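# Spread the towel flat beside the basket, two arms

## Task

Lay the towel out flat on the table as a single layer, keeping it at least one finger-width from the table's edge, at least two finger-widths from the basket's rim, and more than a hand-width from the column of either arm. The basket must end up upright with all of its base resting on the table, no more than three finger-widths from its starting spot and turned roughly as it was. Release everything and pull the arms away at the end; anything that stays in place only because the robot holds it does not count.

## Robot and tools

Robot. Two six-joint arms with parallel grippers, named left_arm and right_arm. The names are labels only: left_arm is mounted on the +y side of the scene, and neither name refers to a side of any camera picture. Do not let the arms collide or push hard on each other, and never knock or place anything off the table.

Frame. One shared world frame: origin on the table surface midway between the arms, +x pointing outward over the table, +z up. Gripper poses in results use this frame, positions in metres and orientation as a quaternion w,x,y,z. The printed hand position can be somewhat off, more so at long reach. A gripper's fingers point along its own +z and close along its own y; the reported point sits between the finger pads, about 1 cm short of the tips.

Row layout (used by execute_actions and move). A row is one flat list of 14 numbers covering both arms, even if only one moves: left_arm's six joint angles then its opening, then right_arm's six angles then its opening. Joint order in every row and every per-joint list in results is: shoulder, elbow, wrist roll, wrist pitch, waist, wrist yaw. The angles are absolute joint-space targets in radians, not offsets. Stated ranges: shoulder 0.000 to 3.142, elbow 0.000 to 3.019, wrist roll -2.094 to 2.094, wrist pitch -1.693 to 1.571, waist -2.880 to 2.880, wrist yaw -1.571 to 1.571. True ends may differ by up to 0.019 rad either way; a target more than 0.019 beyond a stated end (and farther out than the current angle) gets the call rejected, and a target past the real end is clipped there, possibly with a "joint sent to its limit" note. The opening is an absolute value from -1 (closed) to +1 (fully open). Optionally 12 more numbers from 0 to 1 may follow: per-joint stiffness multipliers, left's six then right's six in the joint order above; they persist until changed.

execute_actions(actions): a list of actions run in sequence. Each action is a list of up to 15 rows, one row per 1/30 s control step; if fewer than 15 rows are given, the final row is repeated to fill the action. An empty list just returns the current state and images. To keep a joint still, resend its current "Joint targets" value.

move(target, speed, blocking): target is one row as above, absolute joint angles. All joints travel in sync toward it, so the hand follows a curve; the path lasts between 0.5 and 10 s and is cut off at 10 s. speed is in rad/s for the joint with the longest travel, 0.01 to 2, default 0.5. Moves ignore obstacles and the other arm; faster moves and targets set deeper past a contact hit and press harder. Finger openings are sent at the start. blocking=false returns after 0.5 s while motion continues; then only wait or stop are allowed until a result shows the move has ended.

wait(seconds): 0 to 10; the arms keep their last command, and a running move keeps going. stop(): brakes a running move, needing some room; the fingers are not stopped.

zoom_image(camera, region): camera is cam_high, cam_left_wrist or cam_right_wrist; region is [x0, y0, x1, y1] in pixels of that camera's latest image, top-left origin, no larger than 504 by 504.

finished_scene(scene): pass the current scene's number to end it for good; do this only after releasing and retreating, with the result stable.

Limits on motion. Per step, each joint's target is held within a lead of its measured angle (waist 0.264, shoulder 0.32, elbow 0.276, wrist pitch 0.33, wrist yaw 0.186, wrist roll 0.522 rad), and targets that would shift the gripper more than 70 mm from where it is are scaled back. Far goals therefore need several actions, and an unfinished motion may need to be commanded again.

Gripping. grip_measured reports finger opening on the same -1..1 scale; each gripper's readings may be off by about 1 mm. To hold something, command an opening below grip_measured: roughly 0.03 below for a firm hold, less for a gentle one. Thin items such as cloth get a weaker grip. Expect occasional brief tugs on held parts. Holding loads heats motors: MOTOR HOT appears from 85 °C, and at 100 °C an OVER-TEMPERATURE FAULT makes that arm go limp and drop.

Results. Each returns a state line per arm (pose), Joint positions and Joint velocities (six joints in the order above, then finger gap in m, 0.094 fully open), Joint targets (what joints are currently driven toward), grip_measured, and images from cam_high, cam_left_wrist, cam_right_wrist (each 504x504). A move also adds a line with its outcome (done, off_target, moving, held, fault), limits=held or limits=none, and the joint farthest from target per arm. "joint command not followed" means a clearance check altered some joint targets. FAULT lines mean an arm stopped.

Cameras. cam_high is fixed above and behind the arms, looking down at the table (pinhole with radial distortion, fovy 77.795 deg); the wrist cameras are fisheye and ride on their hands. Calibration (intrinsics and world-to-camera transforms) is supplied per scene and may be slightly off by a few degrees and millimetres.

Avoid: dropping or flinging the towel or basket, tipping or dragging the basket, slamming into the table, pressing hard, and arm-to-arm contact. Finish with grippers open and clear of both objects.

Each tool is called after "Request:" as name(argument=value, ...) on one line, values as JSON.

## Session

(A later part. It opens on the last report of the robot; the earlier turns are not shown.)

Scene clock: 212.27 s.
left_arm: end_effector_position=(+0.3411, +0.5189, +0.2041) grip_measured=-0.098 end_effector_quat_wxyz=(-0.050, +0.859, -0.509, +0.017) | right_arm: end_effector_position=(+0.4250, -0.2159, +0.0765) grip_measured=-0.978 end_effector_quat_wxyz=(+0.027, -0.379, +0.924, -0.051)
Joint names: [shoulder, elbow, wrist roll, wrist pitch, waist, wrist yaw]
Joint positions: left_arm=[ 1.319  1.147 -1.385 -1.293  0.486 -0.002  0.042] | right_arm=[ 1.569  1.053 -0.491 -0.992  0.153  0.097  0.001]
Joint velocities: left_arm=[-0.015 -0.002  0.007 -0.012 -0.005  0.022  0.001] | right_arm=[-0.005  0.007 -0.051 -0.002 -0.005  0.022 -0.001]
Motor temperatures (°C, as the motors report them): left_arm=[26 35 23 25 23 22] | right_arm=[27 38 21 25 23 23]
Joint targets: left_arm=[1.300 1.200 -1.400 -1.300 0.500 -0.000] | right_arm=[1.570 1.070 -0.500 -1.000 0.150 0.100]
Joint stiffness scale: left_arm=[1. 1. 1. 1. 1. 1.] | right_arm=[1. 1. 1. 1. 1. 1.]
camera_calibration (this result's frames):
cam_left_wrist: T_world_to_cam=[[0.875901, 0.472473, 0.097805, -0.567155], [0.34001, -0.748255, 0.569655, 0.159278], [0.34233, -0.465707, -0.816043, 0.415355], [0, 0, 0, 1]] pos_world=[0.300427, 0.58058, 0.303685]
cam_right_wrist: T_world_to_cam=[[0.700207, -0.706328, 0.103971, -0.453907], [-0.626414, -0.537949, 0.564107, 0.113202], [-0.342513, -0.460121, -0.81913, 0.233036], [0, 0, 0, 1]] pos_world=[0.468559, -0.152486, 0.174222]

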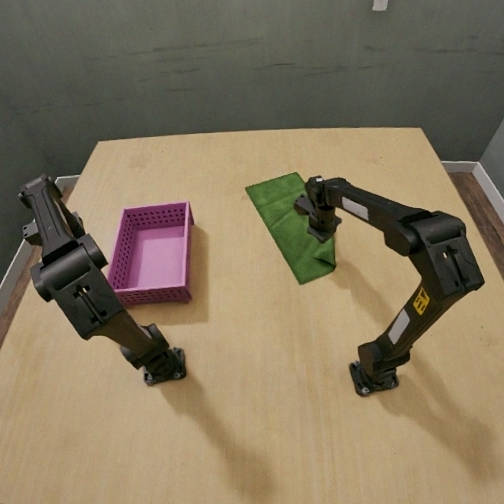

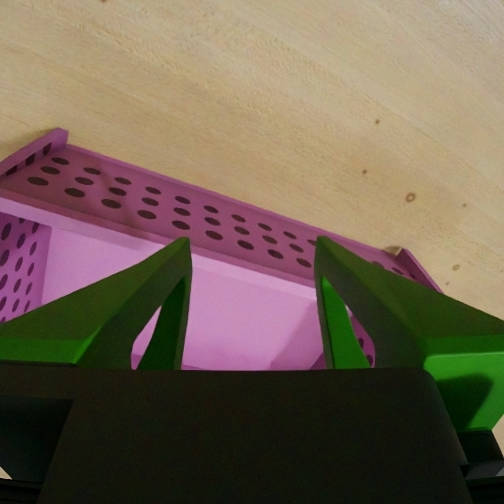

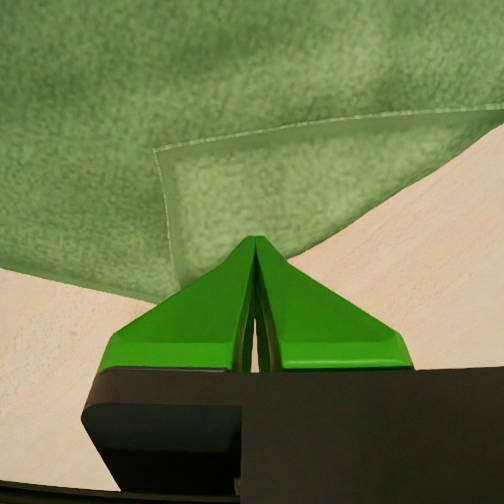

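Request:
execute_actions(actions=[[[1.3,1.2,-1.4,-1.3,0.5,0,-0.1,1.57,0.985,-0.5,-0.96,0.185,0.1,-0.3]],[[1.3,1.2,-1.4,-1.3,0.5,0,-0.1,1.66,0.985,-0.5,-0.94,0.185,0.1,-0.3]],[[1.3,1.2,-1.4,-1.3,0.5,0,-0.1,1.7,0.985,-0.5,-0.94,0.185,0.1,-0.3]],[[1.3,1.2,-1.4,-1.3,0.5,0,-0.1,1.7,0.985,-0.5,-0.94,0.185,0.1,-0.65]]])

Request:
execute_actions(actions=[[[1.3,1.2,-1.4,-1.3,0.5,0,-0.1,1.7,0.985,-0.5,-0.94,0.185,0.1,-1]],[[1.3,1.2,-1.4,-1.3,0.5,0,-0.1,1.6,1.02,-0.5,-0.96,0.185,0.1,-1]],[[1.3,1.2,-1.4,-1.3,0.5,0,-0.1,1.54,1.02,-0.5,-1.0,0.13,0.1,-1]]])

Scene clock: 217.67 s.
left_arm: end_effector_position=(+0.3411, +0.5189, +0.2041) grip_measured=-0.098 end_effector_quat_wxyz=(-0.050, +0.859, -0.509, +0.017) | right_arm: end_effector_position=(+0.3913, -0.2187, +0.0166) grip_measured=-0.648 end_effector_quat_wxyz=(-0.035, -0.391, +0.918, -0.048)
Joint names: [shoulder, elbow, wrist roll, wrist pitch, waist, wrist yaw]
Joint positions: left_arm=[ 1.319  1.147 -1.385 -1.293  0.486 -0.002  0.042] | right_arm=[ 1.657  0.974 -0.491 -0.949  0.173  0.103  0.017]
Joint velocities: left_arm=[-0.024 -0.007  0.007 -0.012 -0.005  0.007 -0.   ] | right_arm=[-0.015 -0.007 -0.037 -0.002 -0.015  0.022  0.   ]
Motor temperatures (°C, as the motors report them): left_arm=[26 35 23 25 23 22] | right_arm=[27 38 21 25 23 23]
Joint targets: left_arm=[1.300 1.200 -1.400 -1.300 0.500 -0.000] | right_arm=[1.700 0.985 -0.500 -0.940 0.185 0.100]
Joint stiffness scale: left_arm=[1. 1. 1. 1. 1. 1.] | right_arm=[1. 1. 1. 1. 1. 1.]
camera_calibration (this result's frames):
cam_left_wrist: T_world_to_cam=[[0.875901, 0.472473, 0.097805, -0.567155], [0.34001, -0.748255, 0.569655, 0.159278], [0.34233, -0.465707, -0.816043, 0.415355], [0, 0, 0, 1]] pos_world=[0.300427, 0.58058, 0.303685]
cam_right_wrist: T_world_to_cam=[[0.723362, -0.688646, 0.0501496, -0.430341], [-0.543997, -0.523677, 0.655614, 0.0937333], [-0.425224, -0.501528, -0.753429, 0.193302], [0, 0, 0, 1]] pos_world=[0.444479, -0.15032, 0.105767]

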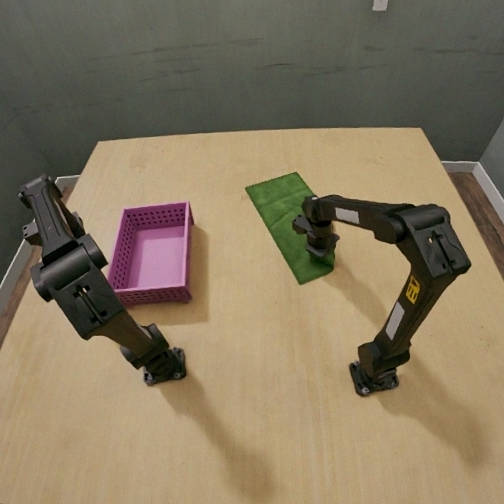

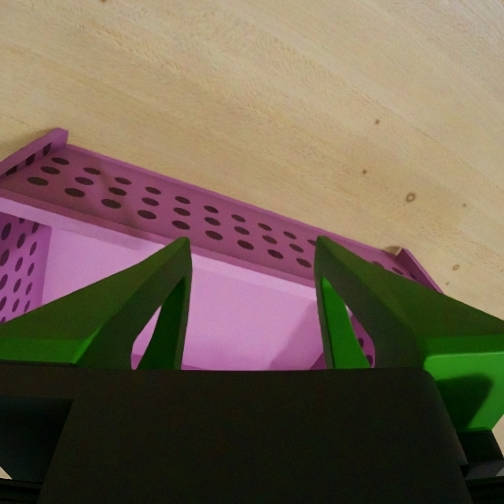

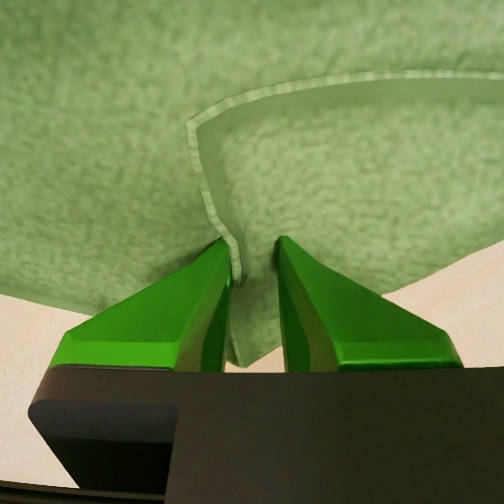

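Scene clock: 219.17 s.
left_arm: end_effector_position=(+0.3411, +0.5189, +0.2041) grip_measured=-0.098 end_effector_quat_wxyz=(-0.050, +0.859, -0.509, +0.017) | right_arm: end_effector_position=(+0.3990, -0.2303, +0.0622) grip_measured=-0.963 end_effector_quat_wxyz=(+0.003, -0.374, +0.926, -0.052)
Joint names: [shoulder, elbow, wrist roll, wrist pitch, waist, wrist yaw]
Joint positions: left_arm=[ 1.319  1.147 -1.385 -1.293  0.486 -0.002  0.042] | right_arm=[ 1.547  0.985 -0.491 -0.991  0.14   0.103  0.002]
Joint velocities: left_arm=[ 0.015 -0.007  0.037 -0.002 -0.015 -0.051 -0.001] | right_arm=[ 0.005 -0.017  0.037  0.007 -0.015 -0.037  0.   ]
Motor temperatures (°C, as the motors report them): left_arm=[26 35 23 25 23 22] | right_arm=[27 38 21 25 23 23]
Joint targets: left_arm=[1.300 1.200 -1.400 -1.300 0.500 -0.000] | right_arm=[1.540 1.020 -0.500 -1.000 0.130 0.100]
Joint stiffness scale: left_arm=[1. 1. 1. 1. 1. 1.] | right_arm=[1. 1. 1. 1. 1. 1.]
camera_calibration (this result's frames):
cam_left_wrist: T_world_to_cam=[[0.875901, 0.472473, 0.097805, -0.567155], [0.34001, -0.748255, 0.569655, 0.159278], [0.34233, -0.465707, -0.816043, 0.415355], [0, 0, 0, 1]] pos_world=[0.300427, 0.58058, 0.303685]
cam_right_wrist: T_world_to_cam=[[0.695163, -0.713457, 0.0879064, -0.443057], [-0.608436, -0.518846, 0.600503, 0.0922184], [-0.382823, -0.470933, -0.794776, 0.217822], [0, 0, 0, 1]] pos_world=[0.447493, -0.165675, 0.156689]

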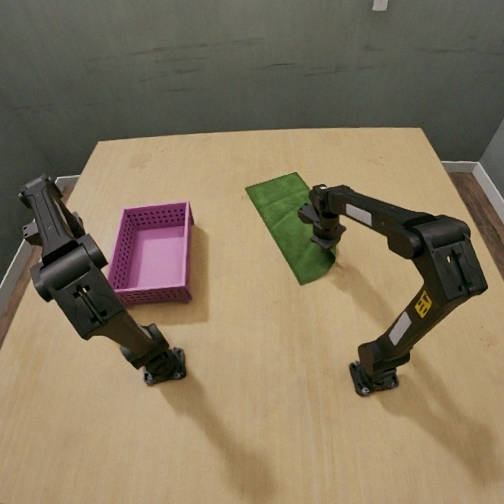

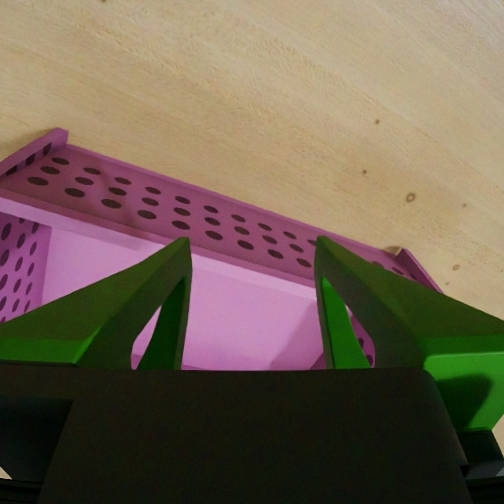

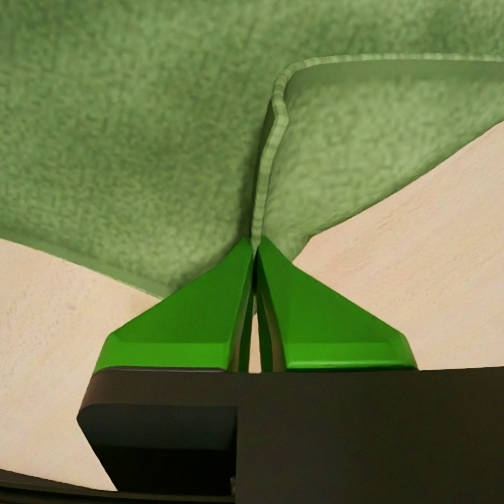

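Request:
move(target=[1.3,1.2,-1.4,-1.3,0.5,0,-0.1,1.55,0.96,1.2,-0.98,-0.12,0,-1], speed=0.6)

Scene clock: 225.57 s.
left_arm: end_effector_position=(+0.3411, +0.5189, +0.2041) grip_measured=-0.098 end_effector_quat_wxyz=(-0.050, +0.859, -0.509, +0.017) | right_arm: end_effector_position=(+0.3983, -0.3132, +0.0533) grip_measured=-0.963 end_effector_quat_wxyz=(-0.002, +0.547, +0.837, -0.004)
Joint names: [shoulder, elbow, wrist roll, wrist pitch, waist, wrist yaw]
Joint positions: left_arm=[ 1.319  1.147 -1.385 -1.293  0.486 -0.002  0.042] | right_arm=[ 1.547  0.96   1.19  -0.991 -0.106  0.004  0.002]
Joint velocities: left_arm=[ 0.005  0.002  0.007  0.002 -0.005  0.007 -0.001] | right_arm=[ 0.005  0.007 -0.066 -0.007 -0.005  0.007  0.   ]
Motor temperatures (°C, as the motors report them): left_arm=[26 35 23 25 23 22] | right_arm=[27 38 21 25 23 23]
Joint targets: left_arm=[1.300 1.200 -1.400 -1.300 0.500 0.000] | right_arm=[1.550 0.960 1.200 -0.980 -0.120 -0.000]
Joint stiffness scale: left_arm=[1. 1. 1. 1. 1. 1.] | right_arm=[1. 1. 1. 1. 1. 1.]
move: off_target (left_arm); limits=none; left_arm: farthest joint: the elbow, 0.053 radians from its target (0.053 radians at the start); right_arm: farthest joint: the waist, 0.014 radians from its target (0.260 radians at the start)
camera_calibration (this result's frames):
cam_left_wrist: T_world_to_cam=[[0.875901, 0.472473, 0.097805, -0.567155], [0.34001, -0.748255, 0.569655, 0.159278], [0.34233, -0.465707, -0.816043, 0.415355], [0, 0, 0, 1]] pos_world=[0.300427, 0.58058, 0.303685]
cam_right_wrist: T_world_to_cam=[[-0.914703, -0.404117, -0.00280618, 0.242007], [-0.332254, 0.748053, 0.574477, 0.342302], [-0.230057, 0.526408, -0.818516, 0.424242], [0, 0, 0, 1]] pos_world=[0.432695, -0.381586, 0.151283]

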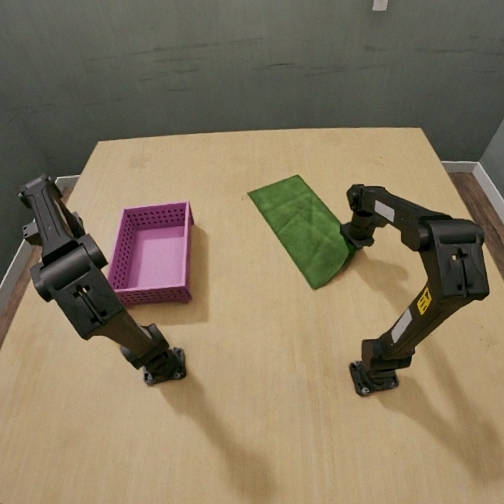

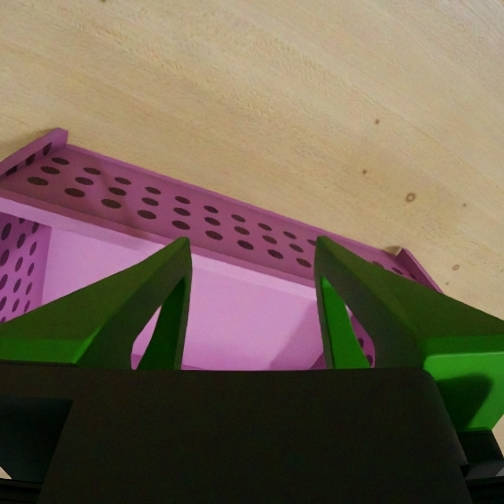

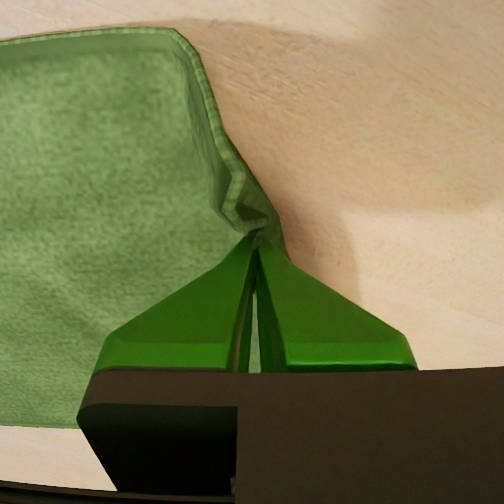

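Pull back toward −x a few cm so the hem isn't overhanging, then release.

Request:
execute_actions(actions=[[[1.3,1.2,-1.4,-1.3,0.5,0,-0.1,1.5,0.88,1.1,-0.95,-0.14,0,-1]],[[1.3,1.2,-1.4,-1.3,0.5,0,-0.1,1.47,0.82,1.0,-0.93,-0.16,0,-1]],[[1.3,1.2,-1.4,-1.3,0.5,0,-0.1,1.47,0.82,1.0,-0.93,-0.16,0,-0.5]],[[1.3,1.2,-1.4,-1.3,0.5,0,-0.1,1.3,0.82,1.0,-1,-0.16,0,-0.5]]])

Request:
move(target=[1.3,1.2,-1.4,-1.3,0.5,0,-0.1,1.0,1.1,0.5,-1.3,-0.7,0,0])

Request:
zoom_image(camera="cam_high", region=[220,150,420,350])

Scene clock: 232.43 s.
left_arm: end_effector_position=(+0.3411, +0.5189, +0.2041) grip_measured=-0.098 end_effector_quat_wxyz=(-0.050, +0.859, -0.509, +0.017) | right_arm: end_effector_position=(+0.3444, -0.3288, +0.0915) grip_measured=-0.502 end_effector_quat_wxyz=(+0.043, +0.487, +0.872, +0.022)
Joint names: [shoulder, elbow, wrist roll, wrist pitch, waist, wrist yaw]
Joint positions: left_arm=[ 1.319  1.147 -1.385 -1.293  0.486 -0.002  0.042] | right_arm=[ 1.286  0.804  1.009 -0.992 -0.147  0.003  0.023]
Joint velocities: left_arm=[ 0.015  0.017  0.051  0.012 -0.005  0.007 -0.001] | right_arm=[ 0.015 -0.012  0.037  0.007 -0.005 -0.007 -0.001]
Motor temperatures (°C, as the motors report them): left_arm=[26 35 23 25 23 22] | right_arm=[27 37 21 25 23 23]
Joint targets: left_arm=[1.300 1.200 -1.400 -1.300 0.500 -0.000] | right_arm=[1.300 0.820 1.000 -1.000 -0.160 -0.000]
Joint stiffness scale: left_arm=[1. 1. 1. 1. 1. 1.] | right_arm=[1. 1. 1. 1. 1. 1.]
camera_calibration (this result's frames):
cam_left_wrist: T_world_to_cam=[[0.875901, 0.472473, 0.097805, -0.567155], [0.34001, -0.748255, 0.569655, 0.159278], [0.34233, -0.465707, -0.816043, 0.415355], [0, 0, 0, 1]] pos_world=[0.300427, 0.58058, 0.303685]
cam_right_wrist: T_world_to_cam=[[-0.844619, -0.527507, -0.0914104, 0.129963], [-0.490348, 0.693699, 0.527579, 0.354933], [-0.21489, 0.490426, -0.844573, 0.436595], [0, 0, 0, 1]] pos_world=[0.37763, -0.391778, 0.193361]

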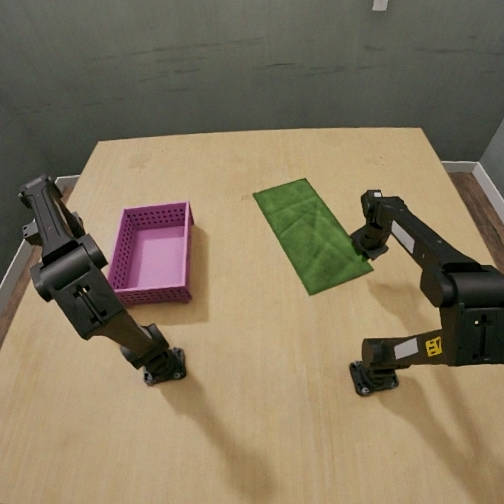

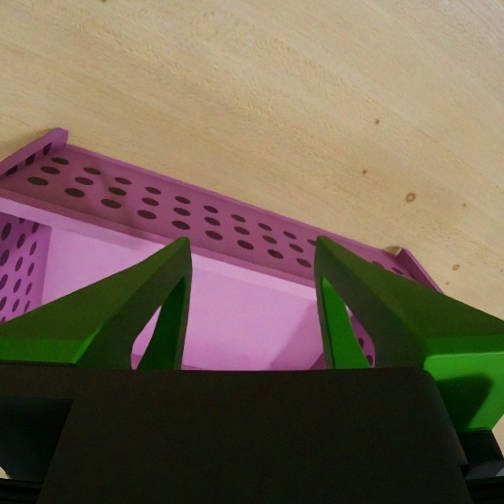

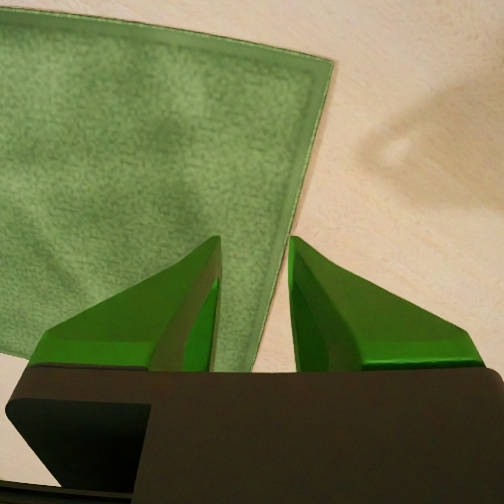

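Scene clock: 234.33 s.
left_arm: end_effector_position=(+0.3403, +0.5182, +0.2027) grip_measured=-0.098 end_effector_quat_wxyz=(-0.048, +0.859, -0.509, +0.017) | right_arm: end_effector_position=(+0.2872, -0.5034, +0.2756) grip_measured=-0.002 end_effector_quat_wxyz=(+0.167, +0.501, +0.849, -0.005)
Joint names: [shoulder, elbow, wrist roll, wrist pitch, waist, wrist yaw]
Joint positions: left_arm=[ 1.319  1.143 -1.385 -1.293  0.486 -0.002  0.042] | right_arm=[ 1.001  1.058  0.51  -1.292 -0.694  0.003  0.047]
Joint velocities: left_arm=[-0.005 -0.017 -0.007  0.012 -0.005  0.037 -0.   ] | right_arm=[-0.005 -0.022  0.037  0.007 -0.015 -0.066 -0.   ]
Motor temperatures (°C, as the motors report them): left_arm=[26 35 23 25 23 22] | right_arm=[27 38 21 25 23 23]
Joint targets: left_arm=[1.300 1.200 -1.400 -1.300 0.500 0.000] | right_arm=[1.000 1.100 0.500 -1.300 -0.700 -0.000]
Joint stiffness scale: left_arm=[1. 1. 1. 1. 1. 1.] | right_arm=[1. 1. 1. 1. 1. 1.]
move: off_target (left_arm, right_arm); limits=none; left_arm: farthest joint: the elbow, 0.057 radians from its target (0.053 radians at the start); right_arm: farthest joint: the elbow, 0.042 radians from its target (0.296 radians at the start)
camera_calibration (this result's frames):
cam_left_wrist: T_world_to_cam=[[0.876156, 0.472683, 0.0944511, -0.565493], [0.341522, -0.747013, 0.570381, 0.158531], [0.340166, -0.467486, -0.815932, 0.415833], [0, 0, 0, 1]] pos_world=[0.299867, 0.580119, 0.30228]
cam_right_wrist: T_world_to_cam=[[-0.848511, -0.501814, -0.167964, 0.0415189], [-0.52879, 0.791897, 0.305418, 0.472622], [-0.0202526, 0.347969, -0.937287, 0.563373], [0, 0, 0, 1]] pos_world=[0.296557, -0.549469, 0.390669]

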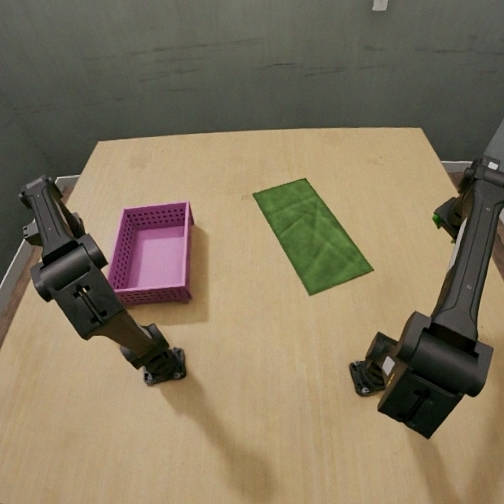

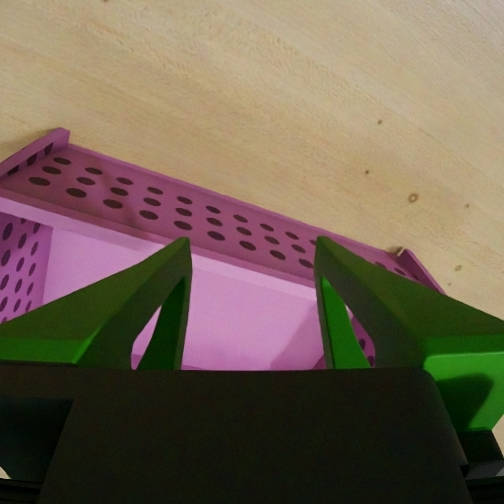

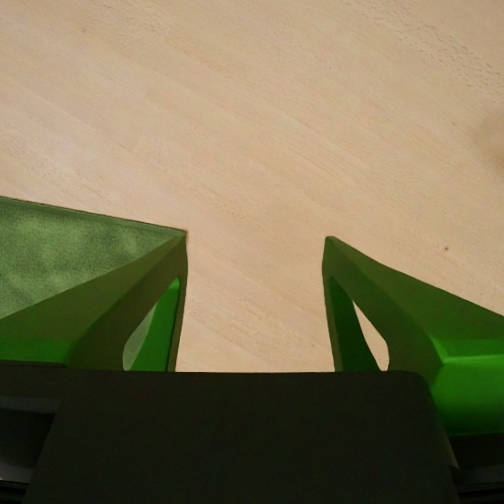

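Region (220, 150, 420, 350) of cam_high's 504x504 image, scaled by 2.520, with more detail than that image has.

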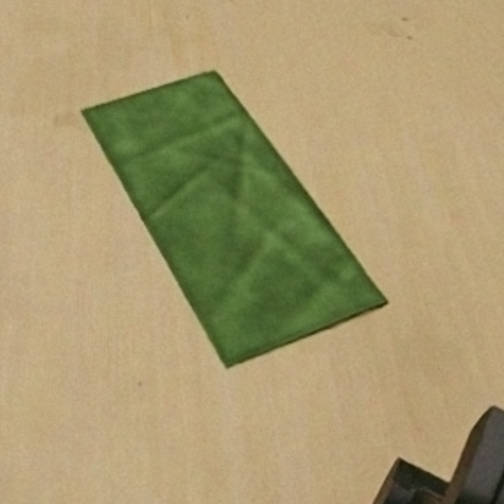

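Request:
finished_scene(scene=2)

The scene is finished: the task was done.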